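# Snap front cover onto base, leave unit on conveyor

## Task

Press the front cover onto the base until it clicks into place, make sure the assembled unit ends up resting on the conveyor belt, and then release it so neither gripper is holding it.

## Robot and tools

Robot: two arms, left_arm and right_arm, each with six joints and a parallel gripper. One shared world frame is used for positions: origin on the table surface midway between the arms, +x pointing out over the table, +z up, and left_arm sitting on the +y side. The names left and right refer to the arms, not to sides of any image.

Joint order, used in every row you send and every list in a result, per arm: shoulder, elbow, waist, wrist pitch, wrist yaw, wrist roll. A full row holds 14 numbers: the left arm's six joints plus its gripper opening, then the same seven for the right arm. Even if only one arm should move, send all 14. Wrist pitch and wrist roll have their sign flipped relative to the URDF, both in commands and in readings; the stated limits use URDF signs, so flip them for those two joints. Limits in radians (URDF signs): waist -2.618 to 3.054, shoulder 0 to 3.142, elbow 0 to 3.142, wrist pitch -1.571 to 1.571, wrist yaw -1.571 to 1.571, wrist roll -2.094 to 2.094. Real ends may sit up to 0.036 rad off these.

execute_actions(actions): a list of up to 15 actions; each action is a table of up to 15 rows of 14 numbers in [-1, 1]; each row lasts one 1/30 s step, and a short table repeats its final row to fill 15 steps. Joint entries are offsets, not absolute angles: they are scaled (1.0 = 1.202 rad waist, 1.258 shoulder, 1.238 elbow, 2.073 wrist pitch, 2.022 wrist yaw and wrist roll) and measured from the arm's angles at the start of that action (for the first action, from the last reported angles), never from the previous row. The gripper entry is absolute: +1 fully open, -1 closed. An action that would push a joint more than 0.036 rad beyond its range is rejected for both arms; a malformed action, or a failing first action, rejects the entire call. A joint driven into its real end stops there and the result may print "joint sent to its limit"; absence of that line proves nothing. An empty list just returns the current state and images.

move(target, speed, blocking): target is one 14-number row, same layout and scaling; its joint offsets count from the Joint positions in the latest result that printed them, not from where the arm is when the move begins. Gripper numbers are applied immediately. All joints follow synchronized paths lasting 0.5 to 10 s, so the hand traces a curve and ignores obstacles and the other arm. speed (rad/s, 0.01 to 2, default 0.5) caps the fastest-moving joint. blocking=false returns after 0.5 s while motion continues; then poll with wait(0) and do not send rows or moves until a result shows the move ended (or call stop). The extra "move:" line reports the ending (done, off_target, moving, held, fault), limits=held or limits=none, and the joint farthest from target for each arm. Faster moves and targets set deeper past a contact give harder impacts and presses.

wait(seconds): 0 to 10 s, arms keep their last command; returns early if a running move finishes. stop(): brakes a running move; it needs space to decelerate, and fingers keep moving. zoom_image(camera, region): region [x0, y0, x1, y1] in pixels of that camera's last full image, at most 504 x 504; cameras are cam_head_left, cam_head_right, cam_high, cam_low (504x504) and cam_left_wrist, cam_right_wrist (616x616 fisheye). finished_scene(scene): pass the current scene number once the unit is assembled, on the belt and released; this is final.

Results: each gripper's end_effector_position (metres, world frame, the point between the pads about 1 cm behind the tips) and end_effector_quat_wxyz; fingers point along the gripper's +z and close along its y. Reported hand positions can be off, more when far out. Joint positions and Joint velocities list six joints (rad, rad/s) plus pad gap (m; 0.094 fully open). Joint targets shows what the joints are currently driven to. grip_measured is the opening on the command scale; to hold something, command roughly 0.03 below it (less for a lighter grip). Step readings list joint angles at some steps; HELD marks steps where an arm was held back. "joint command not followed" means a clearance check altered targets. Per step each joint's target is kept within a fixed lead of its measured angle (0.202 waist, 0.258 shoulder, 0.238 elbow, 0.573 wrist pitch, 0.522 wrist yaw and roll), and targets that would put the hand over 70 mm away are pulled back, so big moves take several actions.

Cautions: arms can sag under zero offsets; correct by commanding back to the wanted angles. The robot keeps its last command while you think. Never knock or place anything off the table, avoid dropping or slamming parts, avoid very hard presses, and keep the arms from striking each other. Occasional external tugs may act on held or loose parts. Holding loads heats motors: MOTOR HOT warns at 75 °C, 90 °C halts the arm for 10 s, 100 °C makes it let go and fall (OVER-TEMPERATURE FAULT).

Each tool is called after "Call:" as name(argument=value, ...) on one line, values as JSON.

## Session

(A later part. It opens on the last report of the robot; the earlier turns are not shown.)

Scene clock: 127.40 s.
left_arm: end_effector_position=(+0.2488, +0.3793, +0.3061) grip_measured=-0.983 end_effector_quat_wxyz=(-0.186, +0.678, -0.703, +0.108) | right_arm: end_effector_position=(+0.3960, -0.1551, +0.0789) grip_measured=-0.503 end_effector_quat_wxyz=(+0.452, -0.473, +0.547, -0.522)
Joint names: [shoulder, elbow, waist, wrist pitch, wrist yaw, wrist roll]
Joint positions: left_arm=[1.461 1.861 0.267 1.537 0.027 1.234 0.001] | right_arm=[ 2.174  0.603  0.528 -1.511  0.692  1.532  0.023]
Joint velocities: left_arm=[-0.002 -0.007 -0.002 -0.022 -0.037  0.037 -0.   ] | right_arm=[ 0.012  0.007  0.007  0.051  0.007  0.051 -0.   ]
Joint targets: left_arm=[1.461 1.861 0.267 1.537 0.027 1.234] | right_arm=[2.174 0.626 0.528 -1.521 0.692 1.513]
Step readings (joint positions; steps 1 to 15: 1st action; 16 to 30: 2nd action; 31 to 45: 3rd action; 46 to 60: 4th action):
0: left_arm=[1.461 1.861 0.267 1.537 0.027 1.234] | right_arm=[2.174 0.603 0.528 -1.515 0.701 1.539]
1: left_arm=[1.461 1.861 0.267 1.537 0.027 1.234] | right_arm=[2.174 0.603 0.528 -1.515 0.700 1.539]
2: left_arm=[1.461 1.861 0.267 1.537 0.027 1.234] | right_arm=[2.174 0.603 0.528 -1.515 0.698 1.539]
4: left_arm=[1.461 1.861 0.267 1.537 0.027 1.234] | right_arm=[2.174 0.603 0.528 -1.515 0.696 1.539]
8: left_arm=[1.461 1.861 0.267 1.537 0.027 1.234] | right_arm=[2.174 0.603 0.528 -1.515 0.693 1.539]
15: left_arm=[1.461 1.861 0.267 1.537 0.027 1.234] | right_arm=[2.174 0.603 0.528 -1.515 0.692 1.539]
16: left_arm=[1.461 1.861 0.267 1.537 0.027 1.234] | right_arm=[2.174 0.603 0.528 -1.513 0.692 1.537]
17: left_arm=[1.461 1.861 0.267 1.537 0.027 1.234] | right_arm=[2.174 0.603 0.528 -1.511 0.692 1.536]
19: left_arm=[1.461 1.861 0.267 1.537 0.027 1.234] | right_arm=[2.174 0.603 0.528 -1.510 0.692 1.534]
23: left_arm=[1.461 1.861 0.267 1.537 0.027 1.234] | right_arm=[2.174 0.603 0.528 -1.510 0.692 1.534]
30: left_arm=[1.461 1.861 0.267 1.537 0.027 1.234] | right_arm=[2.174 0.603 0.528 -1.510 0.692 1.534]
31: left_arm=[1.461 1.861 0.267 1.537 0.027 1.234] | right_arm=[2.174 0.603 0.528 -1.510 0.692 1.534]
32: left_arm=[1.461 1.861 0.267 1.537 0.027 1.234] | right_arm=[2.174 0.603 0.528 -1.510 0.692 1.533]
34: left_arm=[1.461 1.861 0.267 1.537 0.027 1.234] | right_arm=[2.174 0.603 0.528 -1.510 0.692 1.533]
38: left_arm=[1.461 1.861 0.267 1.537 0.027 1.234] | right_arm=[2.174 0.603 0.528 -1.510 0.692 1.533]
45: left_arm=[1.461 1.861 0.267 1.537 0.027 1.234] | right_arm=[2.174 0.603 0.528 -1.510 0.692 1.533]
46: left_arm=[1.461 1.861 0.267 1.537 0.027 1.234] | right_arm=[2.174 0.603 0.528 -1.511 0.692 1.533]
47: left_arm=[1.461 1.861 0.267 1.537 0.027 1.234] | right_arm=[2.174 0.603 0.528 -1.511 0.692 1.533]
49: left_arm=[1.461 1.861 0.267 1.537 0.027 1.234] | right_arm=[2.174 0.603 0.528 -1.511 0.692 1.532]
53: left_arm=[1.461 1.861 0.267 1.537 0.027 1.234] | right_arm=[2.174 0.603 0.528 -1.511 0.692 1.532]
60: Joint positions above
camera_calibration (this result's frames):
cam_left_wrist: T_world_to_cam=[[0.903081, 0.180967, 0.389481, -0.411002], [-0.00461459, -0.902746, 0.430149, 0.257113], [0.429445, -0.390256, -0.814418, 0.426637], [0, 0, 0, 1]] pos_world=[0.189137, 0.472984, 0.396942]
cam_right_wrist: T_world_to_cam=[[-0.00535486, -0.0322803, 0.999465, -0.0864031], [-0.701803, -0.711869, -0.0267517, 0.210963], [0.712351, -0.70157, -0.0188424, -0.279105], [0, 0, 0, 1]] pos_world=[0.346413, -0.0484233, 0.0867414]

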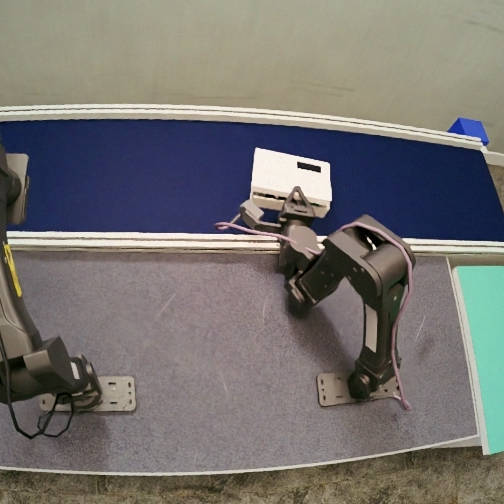

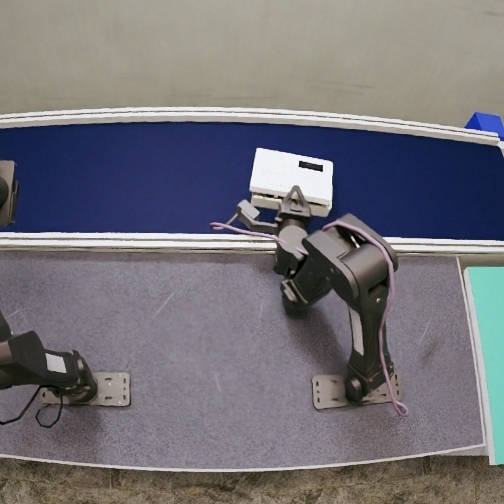

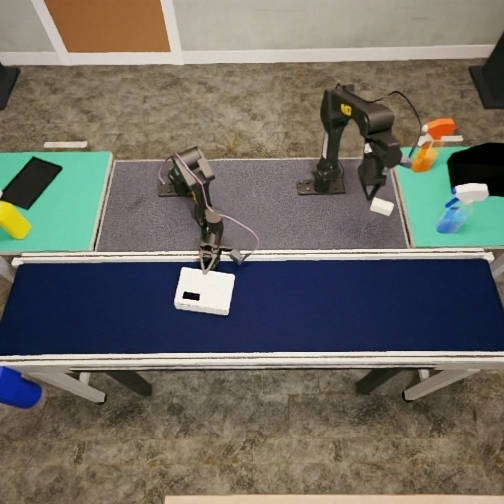

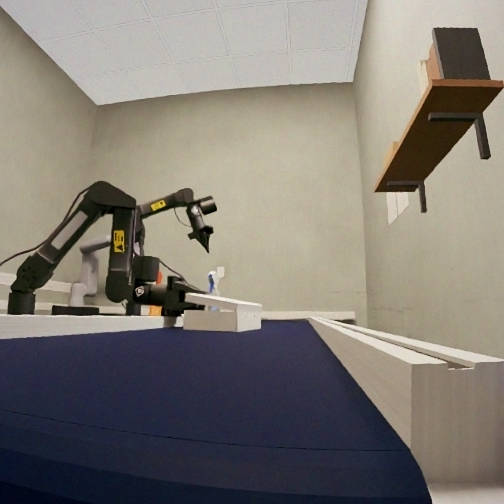

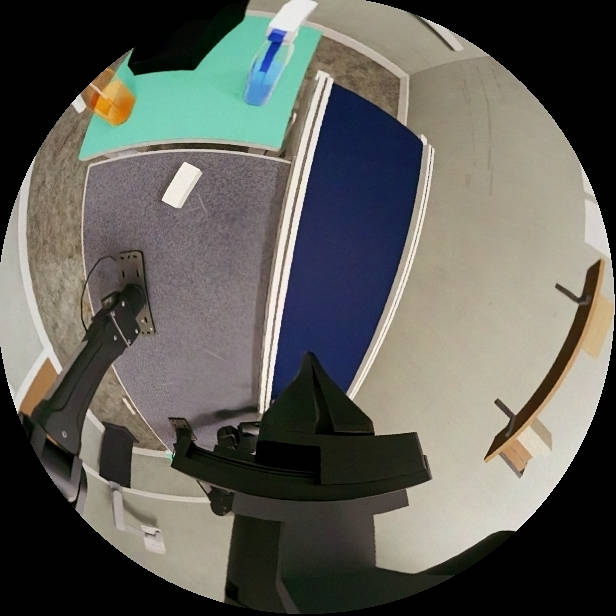

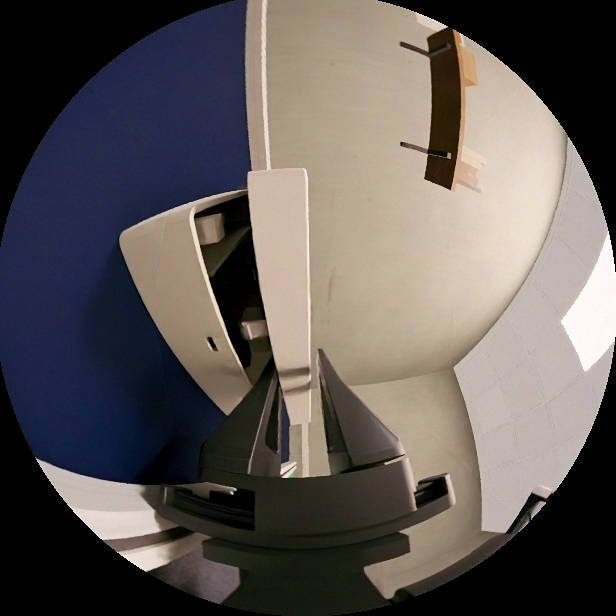

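Call:
execute_actions(actions=[[[0,0,0,0,0,0,-1,0,0.018,-0.016,-0.005,0,0,-0.5]],[[0,0,0,0,0,0,-1,-0.03,-0.035,0.015,-0.01,0,0,-0.45]],[[0,0,0,0,0,0,-1,-0.03,-0.035,0.015,-0.01,0,0,-0.45]],[[0,0,0,0,0,0,-1,-0.03,-0.035,0.015,-0.01,0,0,-0.45]]])

Call:
zoom_image(camera="cam_high", region=[160,240,250,330])

Call:
zoom_image(camera="cam_low", region=[160,270,280,340])

Scene clock: 137.30 s.
left_arm: end_effector_position=(+0.2488, +0.3793, +0.3061) grip_measured=-0.983 end_effector_quat_wxyz=(-0.186, +0.678, -0.703, +0.108) | right_arm: end_effector_position=(+0.3757, -0.1589, +0.0801) grip_measured=-0.453 end_effector_quat_wxyz=(+0.450, -0.484, +0.544, -0.517)
Joint names: [shoulder, elbow, waist, wrist pitch, wrist yaw, wrist roll]
Joint positions: left_arm=[1.461 1.861 0.267 1.537 0.027 1.234 0.001] | right_arm=[ 2.123  0.513  0.545 -1.532  0.692  1.533  0.026]
Joint velocities: left_arm=[-0.012  0.007  0.007 -0.007  0.081 -0.066 -0.   ] | right_arm=[ 0.012  0.017  0.007  0.066 -0.022  0.051 -0.001]
Joint targets: left_arm=[1.461 1.861 0.267 1.537 0.027 1.234] | right_arm=[2.103 0.500 0.554 -1.541 0.692 1.533]
Step readings (joint positions; steps 1 to 15: 1st action; 16 to 30: 2nd action; 31 to 45: 3rd action; 46 to 60: 4th action):
0: left_arm=[1.461 1.861 0.267 1.537 0.027 1.234] | right_arm=[2.174 0.603 0.528 -1.511 0.692 1.532]
1: left_arm=[1.461 1.861 0.267 1.537 0.027 1.234] | right_arm=[2.174 0.603 0.526 -1.511 0.692 1.532]
2: left_arm=[1.461 1.861 0.267 1.537 0.027 1.234] | right_arm=[2.174 0.603 0.525 -1.511 0.692 1.532]
4: left_arm=[1.461 1.861 0.267 1.537 0.027 1.234] | right_arm=[2.174 0.603 0.520 -1.511 0.692 1.532]
8: left_arm=[1.461 1.861 0.267 1.537 0.027 1.234] | right_arm=[2.174 0.603 0.517 -1.511 0.692 1.532]
15: left_arm=[1.461 1.861 0.267 1.537 0.027 1.234] | right_arm=[2.174 0.603 0.517 -1.511 0.692 1.532]
16: left_arm=[1.461 1.861 0.267 1.537 0.027 1.234] | right_arm=[2.171 0.600 0.518 -1.511 0.692 1.532]
17: left_arm=[1.461 1.861 0.267 1.537 0.027 1.234] | right_arm=[2.166 0.591 0.520 -1.512 0.692 1.532]
19: left_arm=[1.461 1.861 0.267 1.537 0.027 1.234] | right_arm=[2.159 0.577 0.524 -1.515 0.692 1.533]
23: left_arm=[1.461 1.861 0.267 1.537 0.027 1.234] | right_arm=[2.158 0.573 0.526 -1.515 0.692 1.533]
30: left_arm=[1.461 1.861 0.267 1.537 0.027 1.234] | right_arm=[2.158 0.573 0.526 -1.515 0.692 1.533]
31: left_arm=[1.461 1.861 0.267 1.537 0.027 1.234] | right_arm=[2.155 0.569 0.527 -1.516 0.692 1.533]
32: left_arm=[1.461 1.861 0.267 1.537 0.027 1.234] | right_arm=[2.150 0.560 0.529 -1.516 0.692 1.533]
34: left_arm=[1.461 1.861 0.267 1.537 0.027 1.234] | right_arm=[2.142 0.547 0.534 -1.519 0.692 1.533]
38: left_arm=[1.461 1.861 0.267 1.537 0.027 1.234] | right_arm=[2.141 0.544 0.535 -1.520 0.692 1.533]
45: left_arm=[1.461 1.861 0.267 1.537 0.027 1.234] | right_arm=[2.141 0.544 0.535 -1.520 0.692 1.533]
46: left_arm=[1.461 1.861 0.267 1.537 0.027 1.234] | right_arm=[2.139 0.539 0.536 -1.520 0.692 1.533]
47: left_arm=[1.461 1.861 0.267 1.537 0.027 1.234] | right_arm=[2.133 0.530 0.539 -1.521 0.692 1.533]
49: left_arm=[1.461 1.861 0.267 1.537 0.027 1.234] | right_arm=[2.126 0.516 0.543 -1.523 0.692 1.533]
53: left_arm=[1.461 1.861 0.267 1.537 0.027 1.234] | right_arm=[2.124 0.513 0.545 -1.527 0.692 1.533]
60: Joint positions above
camera_calibration (this result's frames):
cam_left_wrist: T_world_to_cam=[[0.903081, 0.180967, 0.389481, -0.411002], [-0.00461459, -0.902746, 0.430149, 0.257113], [0.429445, -0.390256, -0.814418, 0.426637], [0, 0, 0, 1]] pos_world=[0.189137, 0.472984, 0.396942]
cam_right_wrist: T_world_to_cam=[[0.0110843, -0.021598, 0.999705, -0.0923812], [-0.68945, -0.724289, -0.00800345, 0.185891], [0.724248, -0.689159, -0.0229189, -0.269471], [0, 0, 0, 1]] pos_world=[0.32435, -0.0530649, 0.0876657]

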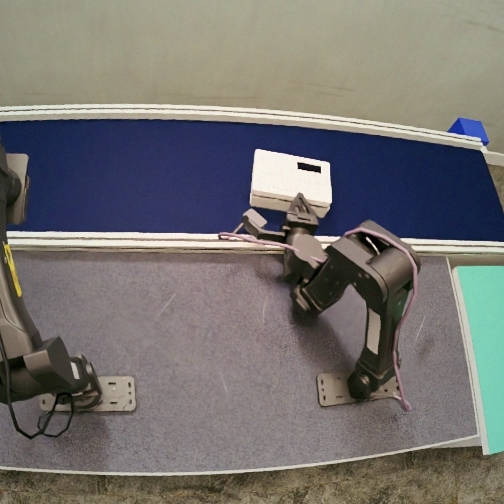

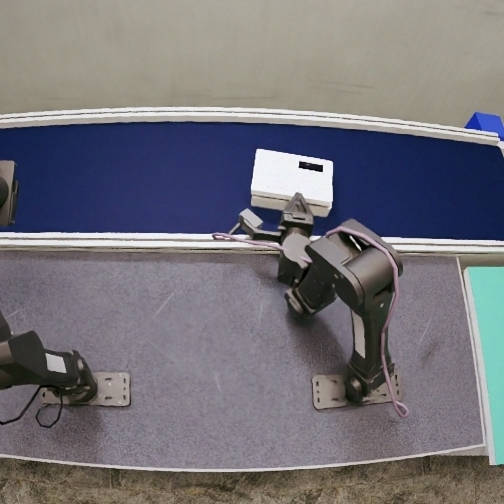

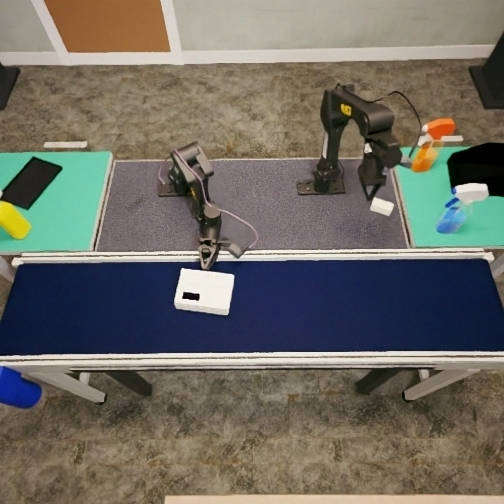

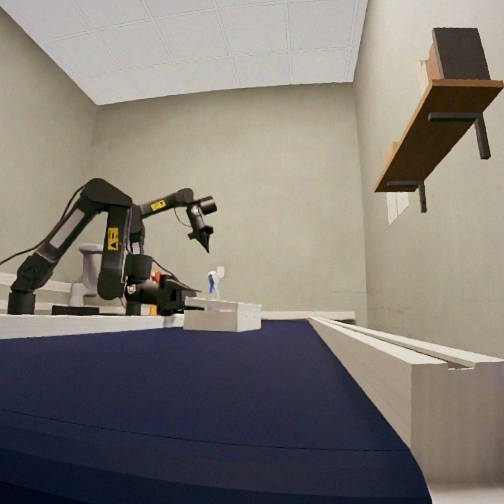

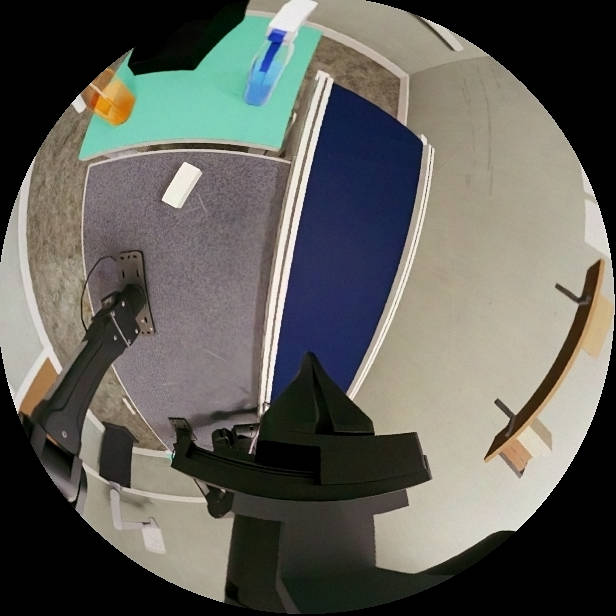

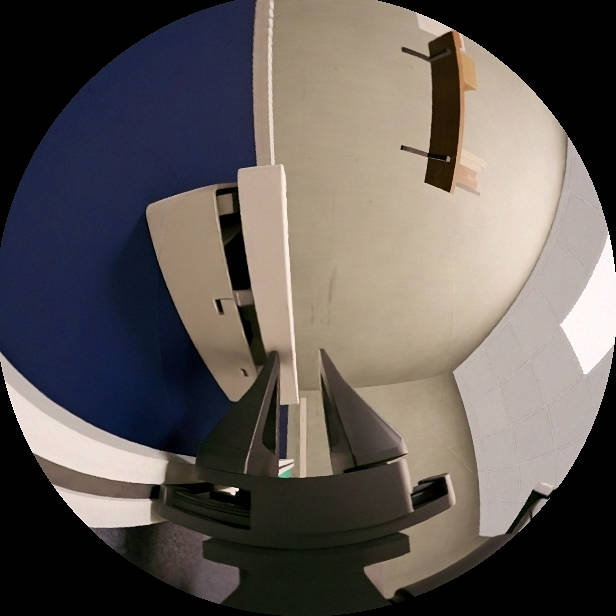

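Region (160, 240, 250, 330) of cam_high's 504x504 image, scaled by 5.600, with more detail than that image has.

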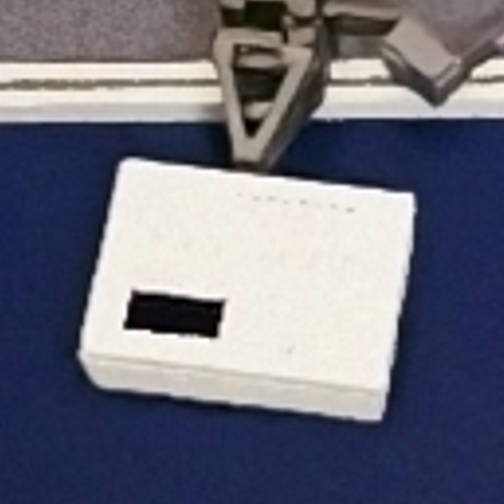

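Region (160, 270, 280, 340) of cam_low's 504x504 image, scaled by 4.200, with more detail than that image has; it fills the top 294 rows of this view, and the rest is white.

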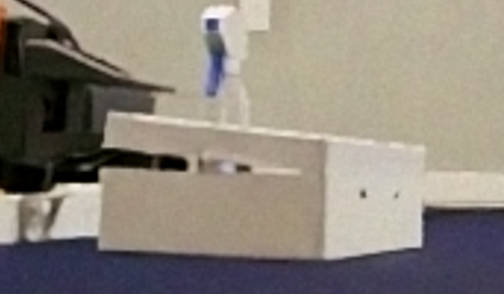

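Call:
move(target=[0,0,0,0,0,0,-1,-0.3,0,0,0,0,0,-1])

Call:
move(target=[0,0,0,0,0,0,-1,0,0.85,-0.235,0.71,-0.348,0,-1], speed=0.9)

Call:
move(target=[0,0,0,0,0,0,-1,0.4,0.56,0,0.71,0,0,-1], speed=0.9)

Call:
execute_actions(actions=[[[0,0,0,0,0,0,-1,0.04,0,0,0,0,0,-1]],[[0,0,0,0,0,0,-1,0.04,0,0,0,0,0,-1]],[[0,0,0,0,0,0,-1,0.04,0,0,0,0,0,-1]],[[0,0,0,0,0,0,-1,0.1,-0.045,0,0,0,0,-1]],[[0,0,0,0,0,0,-1,0.1,-0.045,0,0,0,0,-1]],[[0,0,0,0,0,0,-1,-0.08,0,0,0,0,0,-1]]])

Call:
zoom_image(camera="cam_low", region=[160,270,280,340])

Scene clock: 149.83 s.
left_arm: end_effector_position=(+0.2488, +0.3793, +0.3061) grip_measured=-0.983 end_effector_quat_wxyz=(-0.186, +0.678, -0.703, +0.108) | right_arm: end_effector_position=(+0.3654, -0.1655, +0.2239) grip_measured=-0.991 end_effector_quat_wxyz=(+0.573, -0.353, +0.516, -0.531)
Joint names: [shoulder, elbow, waist, wrist pitch, wrist yaw, wrist roll]
Joint positions: left_arm=[1.461 1.861 0.267 1.537 0.027 1.234 0.001] | right_arm=[ 1.76   0.513  0.545 -1.536  0.692  1.534  0.   ]
Joint velocities: left_arm=[-0.002  0.012  0.012  0.037  0.007  0.081 -0.   ] | right_arm=[ 0.012  0.007  0.002  0.037  0.037 -0.022 -0.001]
Joint targets: left_arm=[1.461 1.861 0.267 1.537 0.027 1.234] | right_arm=[1.746 0.513 0.545 -1.532 0.692 1.533]
move: done; limits=none; left_arm: farthest joint: the waist, 0.000 radians from its target (0.000 radians at the start); right_arm: farthest joint: the shoulder, 0.015 radians from its target (0.377 radians at the start)
camera_calibration (this result's frames):
cam_left_wrist: T_world_to_cam=[[0.903081, 0.180967, 0.389481, -0.411002], [-0.00461459, -0.902746, 0.430149, 0.257113], [0.429445, -0.390256, -0.814418, 0.426637], [0, 0, 0, 1]] pos_world=[0.189137, 0.472984, 0.396942]
cam_right_wrist: T_world_to_cam=[[-0.291166, -0.212126, 0.932858, -0.142253], [-0.632909, -0.688502, -0.354106, 0.237892], [0.71739, -0.693518, 0.066212, -0.281379], [0, 0, 0, 1]] pos_world=[0.311003, -0.061528, 0.235571]

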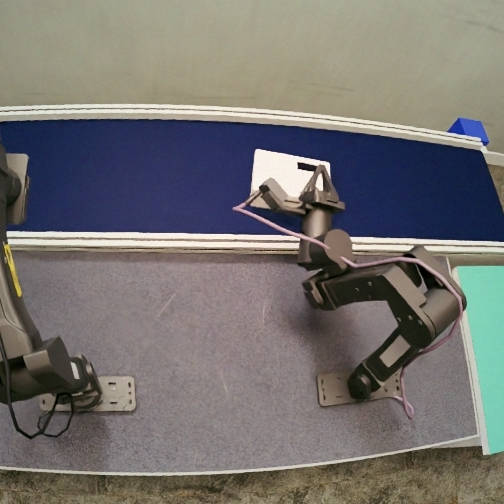

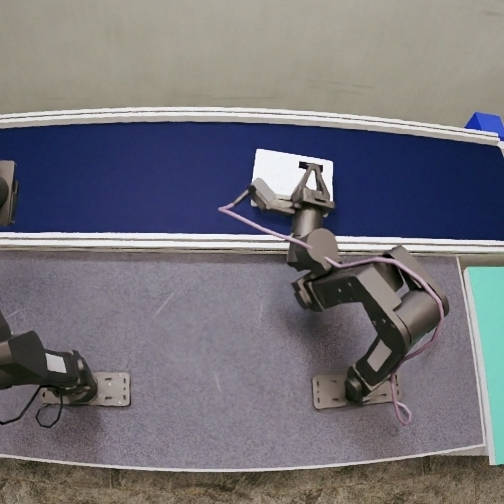

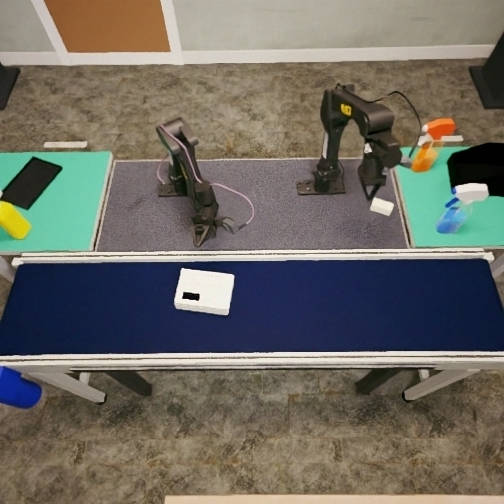

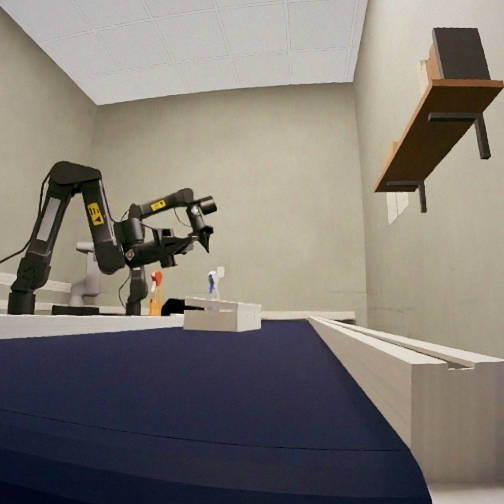

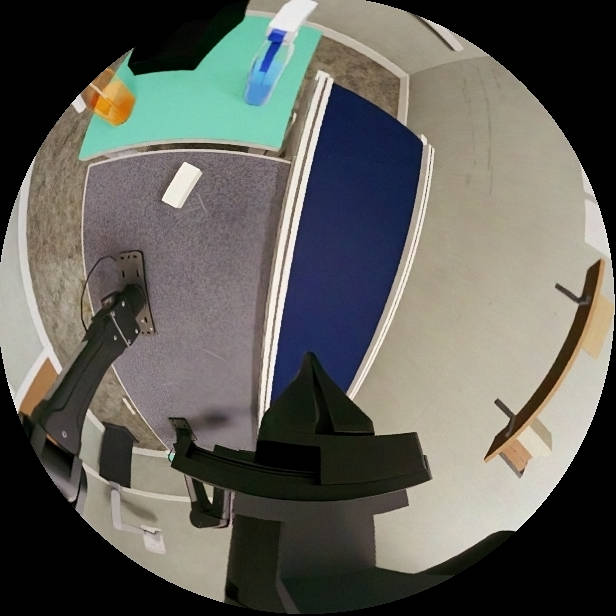

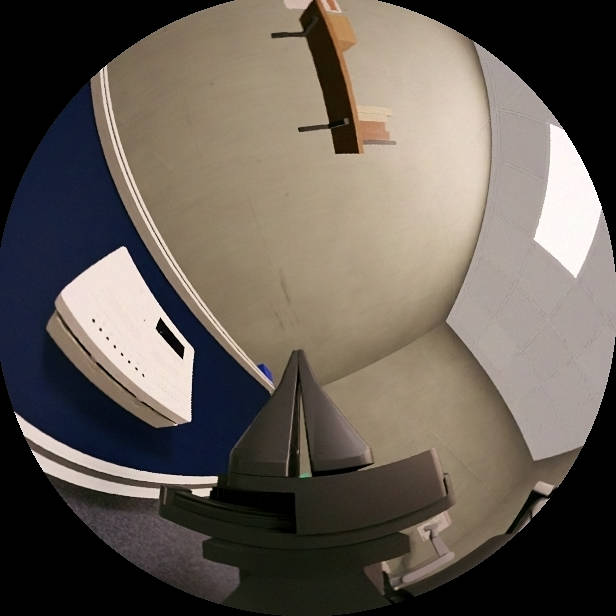

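Scene clock: 152.37 s.
left_arm: end_effector_position=(+0.2488, +0.3793, +0.3061) grip_measured=-0.983 end_effector_quat_wxyz=(-0.186, +0.678, -0.703, +0.108) | right_arm: end_effector_position=(+0.5086, -0.1235, +0.3526) grip_measured=-0.991 end_effector_quat_wxyz=(-0.536, +0.595, -0.460, +0.385)
Joint names: [shoulder, elbow, waist, wrist pitch, wrist yaw, wrist roll]
Joint positions: left_arm=[1.461 1.861 0.267 1.537 0.027 1.234 0.001] | right_arm=[ 1.76   1.548  0.269 -0.081 -0.001  1.536  0.   ]
Joint velocities: left_arm=[-0.012 -0.002  0.002 -0.022  0.007 -0.022  0.   ] | right_arm=[ 0.012 -0.007 -0.027 -0.022  0.051  0.037  0.   ]
Joint targets: left_arm=[1.461 1.861 0.267 1.537 0.027 1.234] | right_arm=[1.760 1.565 0.262 -0.064 -0.012 1.534]
move: done; limits=none; left_arm: farthest joint: the waist, 0.000 radians from its target (0.000 radians at the start); right_arm: farthest joint: the elbow, 0.017 radians from its target (1.052 radians at the start)
camera_calibration (this result's frames):
cam_left_wrist: T_world_to_cam=[[0.903081, 0.180967, 0.389481, -0.411002], [-0.00461459, -0.902746, 0.430149, 0.257113], [0.429445, -0.390256, -0.814418, 0.426637], [0, 0, 0, 1]] pos_world=[0.189137, 0.472984, 0.396942]
cam_right_wrist: T_world_to_cam=[[0.100195, -0.0398608, 0.994169, -0.411085], [-0.341051, -0.940039, -0.00331852, 0.0998459], [0.93469, -0.33873, -0.107781, -0.368923], [0, 0, 0, 1]] pos_world=[0.42007, -0.0474924, 0.369256]

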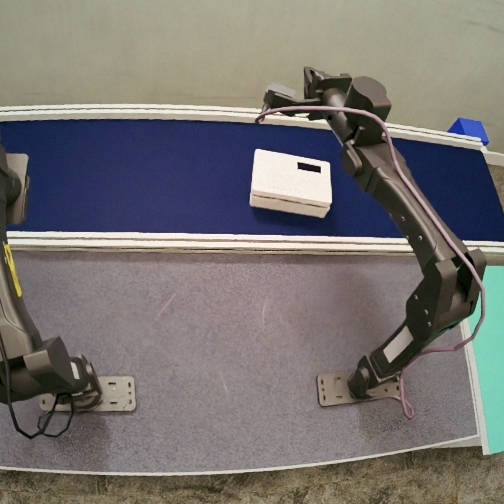

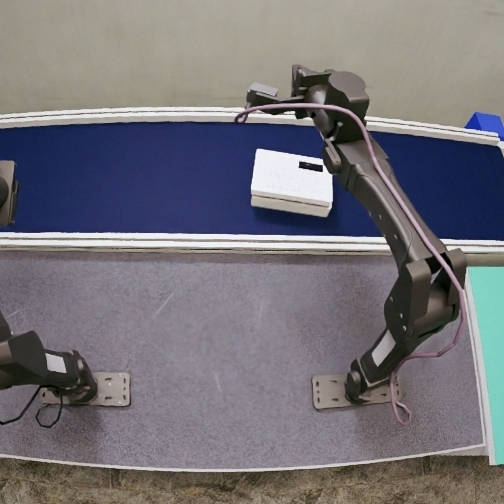

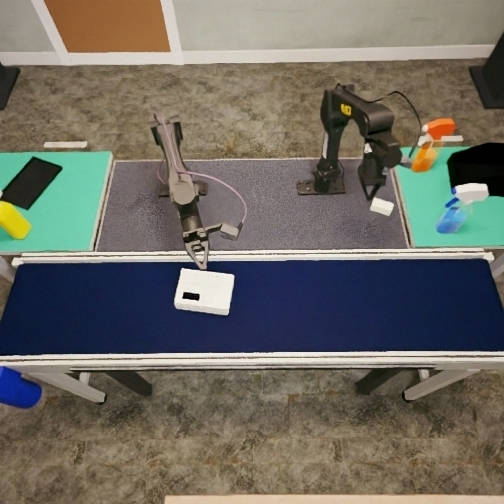

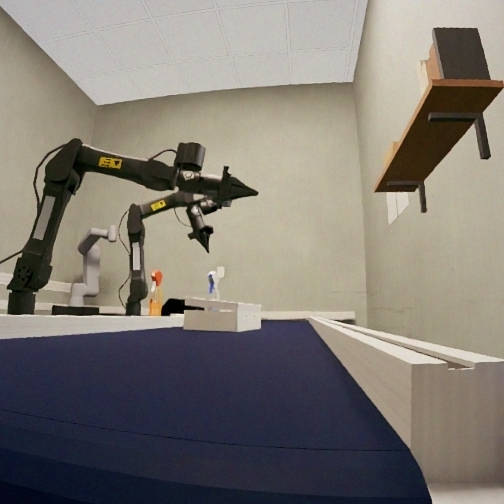

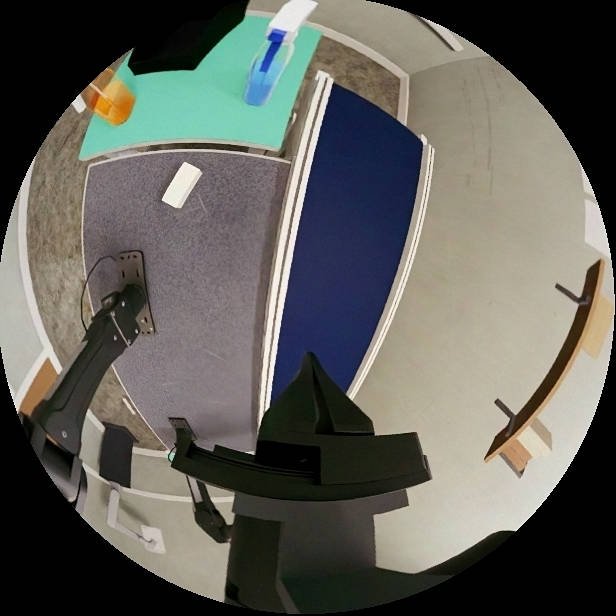

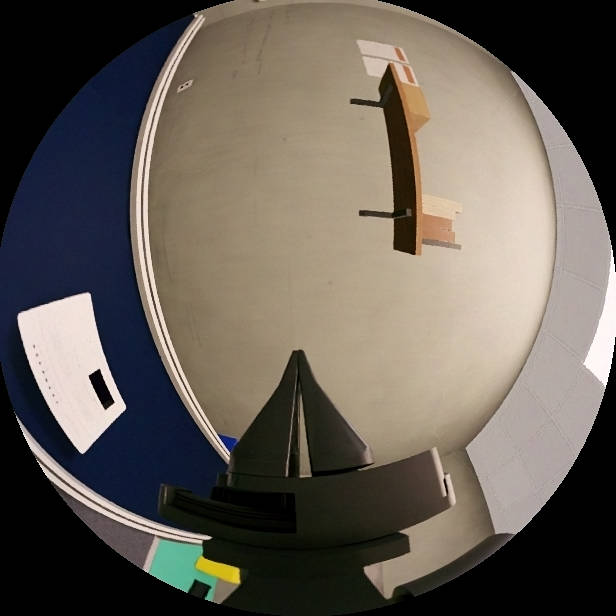

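Scene clock: 154.87 s.
left_arm: end_effector_position=(+0.2488, +0.3793, +0.3061) grip_measured=-0.983 end_effector_quat_wxyz=(-0.186, +0.678, -0.703, +0.108) | right_arm: end_effector_position=(+0.4182, -0.1505, +0.1307) grip_measured=-0.991 end_effector_quat_wxyz=(-0.067, +0.788, -0.610, +0.048)
Joint names: [shoulder, elbow, waist, wrist pitch, wrist yaw, wrist roll]
Joint positions: left_arm=[1.461 1.861 0.267 1.537 0.027 1.234 0.001] | right_arm=[ 2.253  2.221  0.269  1.374 -0.001  1.536  0.   ]
Joint velocities: left_arm=[-0.017  0.007  0.002 -0.022 -0.051 -0.022  0.001] | right_arm=[ 0.002 -0.002  0.007  0.022 -0.037 -0.037  0.001]
Joint targets: left_arm=[1.461 1.861 0.267 1.537 0.027 1.234] | right_arm=[2.263 2.242 0.269 1.391 -0.001 1.536]
move: done; limits=none; left_arm: farthest joint: the waist, 0.000 radians from its target (0.000 radians at the start); right_arm: farthest joint: the elbow, 0.020 radians from its target (0.693 radians at the start)
camera_calibration (this result's frames):
cam_left_wrist: T_world_to_cam=[[0.903081, 0.180967, 0.389481, -0.411002], [-0.00461459, -0.902746, 0.430149, 0.257113], [0.429445, -0.390256, -0.814418, 0.426637], [0, 0, 0, 1]] pos_world=[0.189137, 0.472984, 0.396942]
cam_right_wrist: T_world_to_cam=[[0.954027, 0.214545, 0.209293, -0.398672], [0.0599511, -0.820776, 0.568096, -0.181471], [0.293664, -0.529432, -0.795904, 0.0119057], [0, 0, 0, 1]] pos_world=[0.387727, -0.0571108, 0.196008]

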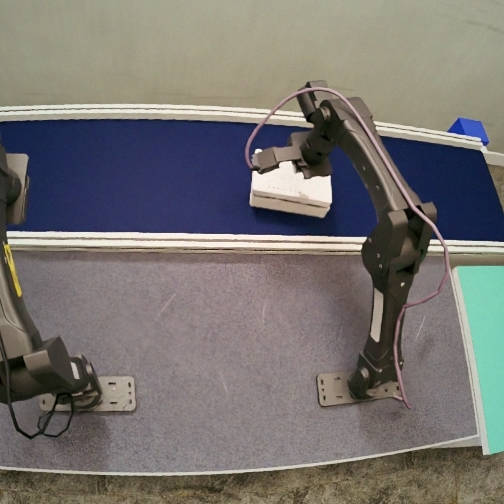

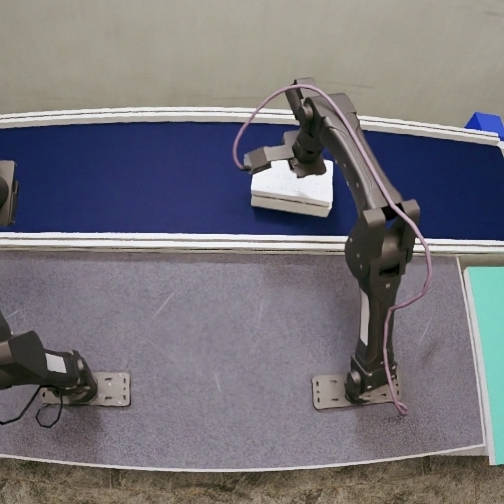

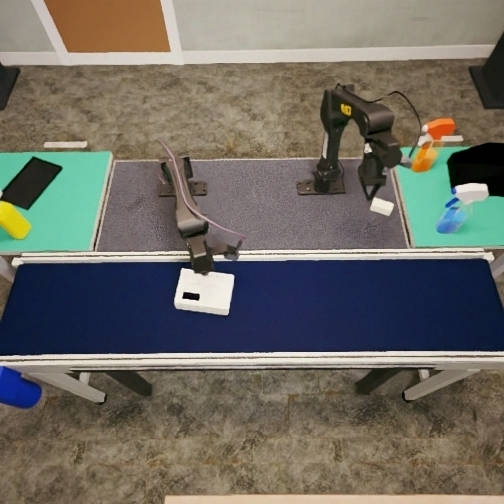

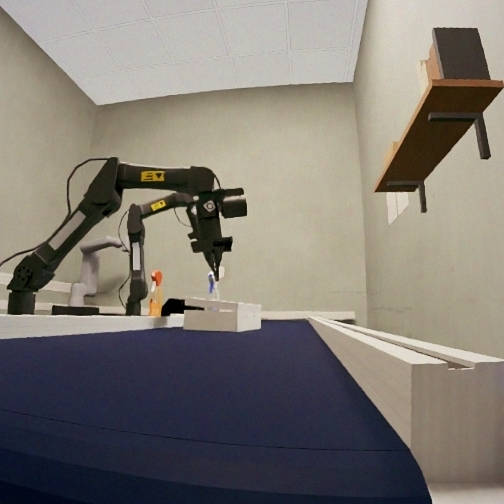

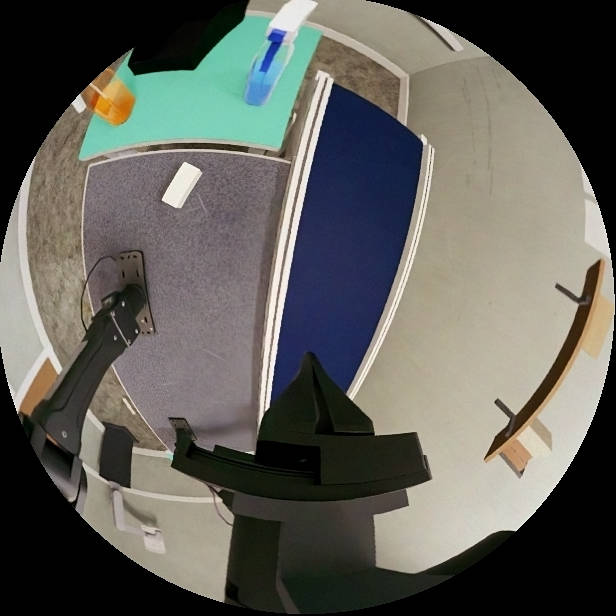

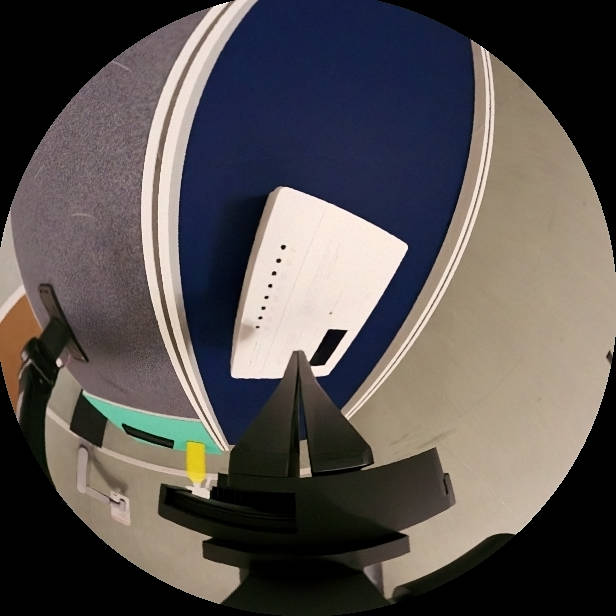

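Scene clock: 157.87 s.
left_arm: end_effector_position=(+0.2488, +0.3793, +0.3061) grip_measured=-0.983 end_effector_quat_wxyz=(-0.186, +0.678, -0.703, +0.108) | right_arm: end_effector_position=(+0.4189, -0.1506, +0.1277) grip_measured=-0.992 end_effector_quat_wxyz=(-0.065, +0.788, -0.610, +0.048)
Joint names: [shoulder, elbow, waist, wrist pitch, wrist yaw, wrist roll]
Joint positions: left_arm=[1.461 1.861 0.267 1.537 0.027 1.234 0.001] | right_arm=[2.258 2.217 0.269 1.368 0.001 1.536 0.   ]
Joint velocities: left_arm=[-0.002 -0.022  0.002  0.095 -0.037  0.007 -0.001] | right_arm=[-0.012  0.002  0.002 -0.066 -0.066 -0.022  0.   ]
Joint targets: left_arm=[1.461 1.861 0.267 1.537 0.027 1.234] | right_arm=[2.259 2.221 0.269 1.370 0.000 1.536]
Step readings (joint positions; steps 1 to 15: 1st action; 16 to 30: 2nd action; 31 to 45: 3rd action; 46 to 60: 4th action; 61 to 75: 5th action; 76 to 90: 6th action):
0: left_arm=[1.461 1.861 0.267 1.537 0.027 1.234] | right_arm=[2.253 2.221 0.269 1.374 -0.001 1.536]
1: left_arm=[1.461 1.861 0.267 1.537 0.027 1.234] | right_arm=[2.256 2.221 0.269 1.373 -0.001 1.536]
2: left_arm=[1.461 1.861 0.267 1.537 0.027 1.234] | right_arm=[2.259 2.221 0.269 1.372 -0.001 1.536]
4: left_arm=[1.461 1.861 0.267 1.537 0.027 1.234] | right_arm=[2.273 2.221 0.269 1.372 -0.001 1.536]
8: left_arm=[1.461 1.861 0.267 1.537 0.027 1.234] | right_arm=[2.297 2.221 0.269 1.372 -0.000 1.536]
15: left_arm=[1.461 1.861 0.267 1.537 0.027 1.234] | right_arm=[2.299 2.221 0.269 1.372 -0.000 1.536]
16: left_arm=[1.461 1.861 0.267 1.537 0.027 1.234] | right_arm=[2.302 2.221 0.269 1.372 -0.000 1.536]
17: left_arm=[1.461 1.861 0.267 1.537 0.027 1.234] | right_arm=[2.305 2.221 0.269 1.371 -0.000 1.536]
19: left_arm=[1.461 1.861 0.267 1.537 0.027 1.234] | right_arm=[2.318 2.221 0.269 1.371 -0.000 1.536]
23: left_arm=[1.461 1.861 0.267 1.537 0.027 1.234] | right_arm=[2.342 2.221 0.269 1.371 0.000 1.536]
30: left_arm=[1.461 1.861 0.267 1.537 0.027 1.234] | right_arm=[2.345 2.221 0.269 1.371 0.000 1.536]
31: left_arm=[1.461 1.861 0.267 1.537 0.027 1.234] | right_arm=[2.348 2.221 0.269 1.371 0.000 1.536]
32: left_arm=[1.461 1.861 0.267 1.537 0.027 1.234] | right_arm=[2.351 2.221 0.269 1.369 0.000 1.536]
34: left_arm=[1.461 1.861 0.267 1.537 0.027 1.234] | right_arm=[2.354 2.222 0.269 1.369 0.000 1.536]
38: left_arm=[1.461 1.861 0.267 1.537 0.027 1.234] | right_arm=[2.354 2.222 0.269 1.369 0.000 1.536]
45: left_arm=[1.461 1.861 0.267 1.537 0.027 1.234] | right_arm=[2.354 2.222 0.269 1.369 0.000 1.536]
46: left_arm=[1.461 1.861 0.267 1.537 0.027 1.234] | right_arm=[2.359 2.221 0.269 1.370 0.000 1.536]
47: left_arm=[1.461 1.861 0.267 1.537 0.027 1.234] | right_arm=[2.360 2.221 0.269 1.370 0.000 1.536]
49: left_arm=[1.461 1.861 0.267 1.537 0.027 1.234] | right_arm=[2.360 2.221 0.269 1.370 0.000 1.536]
53: left_arm=[1.461 1.861 0.267 1.537 0.027 1.234] | right_arm=[2.360 2.221 0.269 1.370 0.000 1.536]
60: left_arm=[1.461 1.861 0.267 1.537 0.027 1.234] | right_arm=[2.360 2.221 0.269 1.370 0.000 1.536]
61: left_arm=[1.461 1.861 0.267 1.537 0.027 1.234] | right_arm=[2.360 2.221 0.269 1.370 0.000 1.536]
62: left_arm=[1.461 1.861 0.267 1.537 0.027 1.234] | right_arm=[2.360 2.221 0.269 1.370 0.000 1.536]
64: left_arm=[1.461 1.861 0.267 1.537 0.027 1.234] | right_arm=[2.360 2.221 0.269 1.370 0.000 1.536]
68: left_arm=[1.461 1.861 0.267 1.537 0.027 1.234] | right_arm=[2.360 2.221 0.269 1.370 0.000 1.536]
75: left_arm=[1.461 1.861 0.267 1.537 0.027 1.234] | right_arm=[2.360 2.221 0.269 1.370 0.000 1.536]
76: left_arm=[1.461 1.861 0.267 1.537 0.027 1.234] | right_arm=[2.344 2.221 0.269 1.368 0.000 1.536]
77: left_arm=[1.461 1.861 0.267 1.537 0.027 1.234] | right_arm=[2.334 2.217 0.269 1.369 0.001 1.536]
79: left_arm=[1.461 1.861 0.267 1.537 0.027 1.234] | right_arm=[2.305 2.217 0.269 1.369 0.001 1.536]
83: left_arm=[1.461 1.861 0.267 1.537 0.027 1.234] | right_arm=[2.261 2.217 0.269 1.369 0.001 1.536]
90: Joint positions above
camera_calibration (this result's frames):
cam_left_wrist: T_world_to_cam=[[0.903081, 0.180967, 0.389481, -0.411002], [-0.00461459, -0.902746, 0.430149, 0.257113], [0.429445, -0.390256, -0.814418, 0.426637], [0, 0, 0, 1]] pos_world=[0.189137, 0.472984, 0.396942]
cam_right_wrist: T_world_to_cam=[[0.95459, 0.214804, 0.206439, -0.398573], [0.0610553, -0.819273, 0.570144, -0.180402], [0.291599, -0.53165, -0.795185, 0.00964669], [0, 0, 0, 1]] pos_world=[0.388675, -0.0570546, 0.192807]

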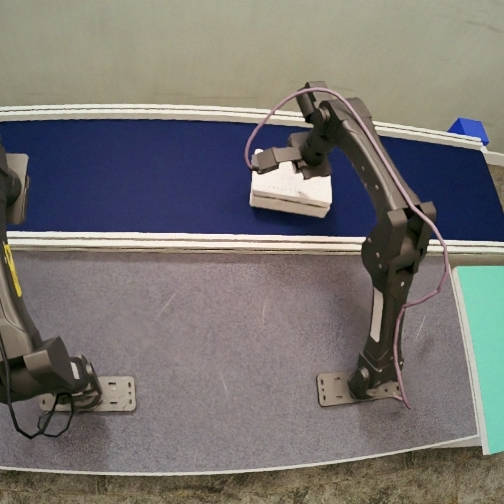

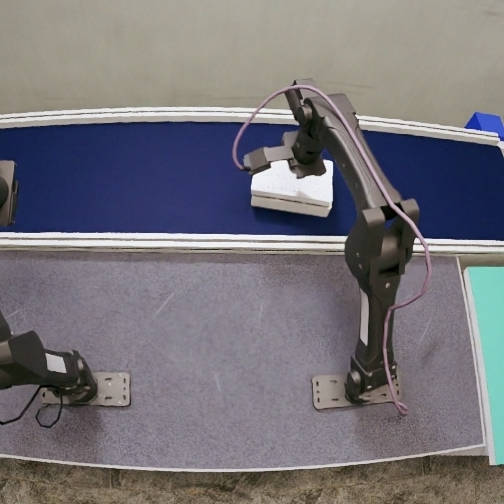

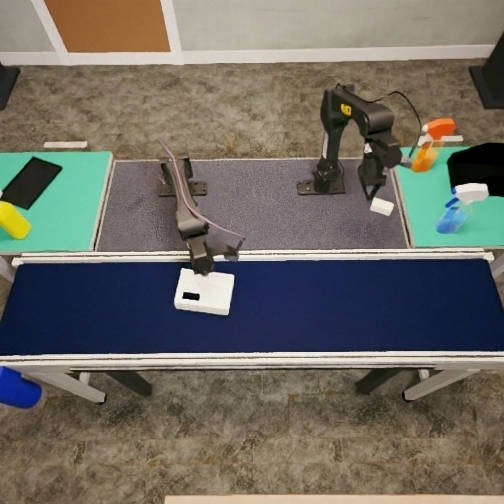

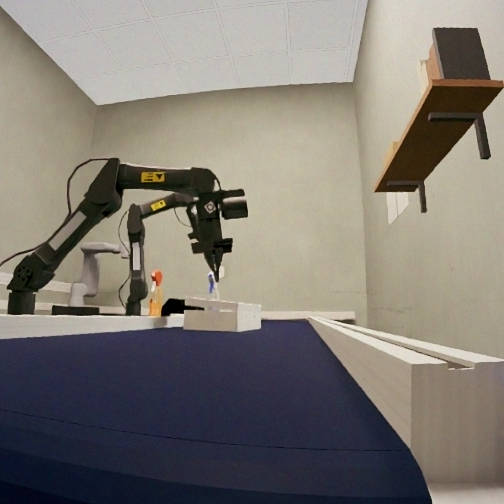

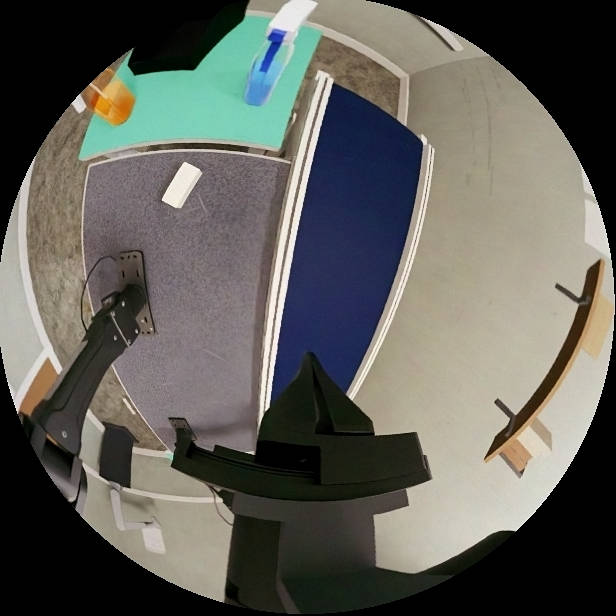

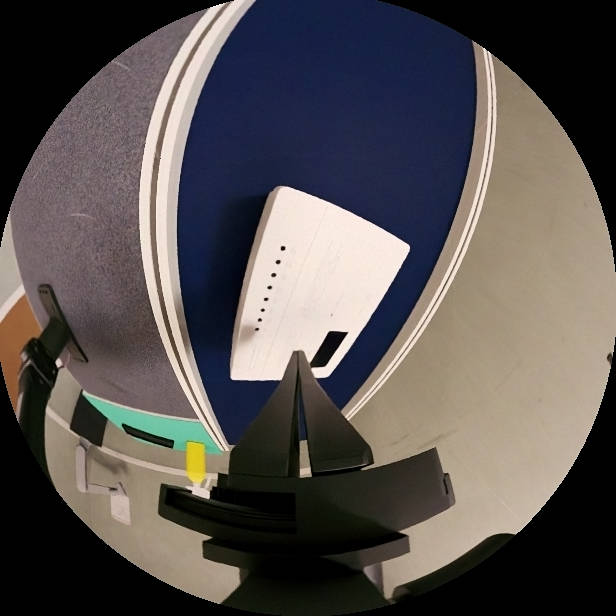

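Region (160, 270, 280, 340) of cam_low's 504x504 image, scaled by 4.200, with more detail than that image has; it fills the top 294 rows of this view, and the rest is white.

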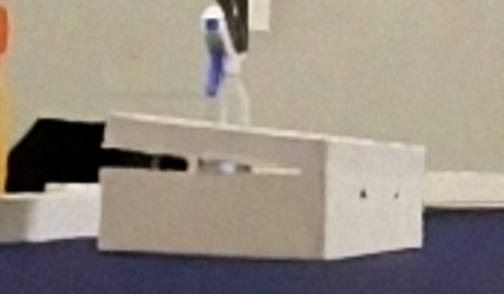

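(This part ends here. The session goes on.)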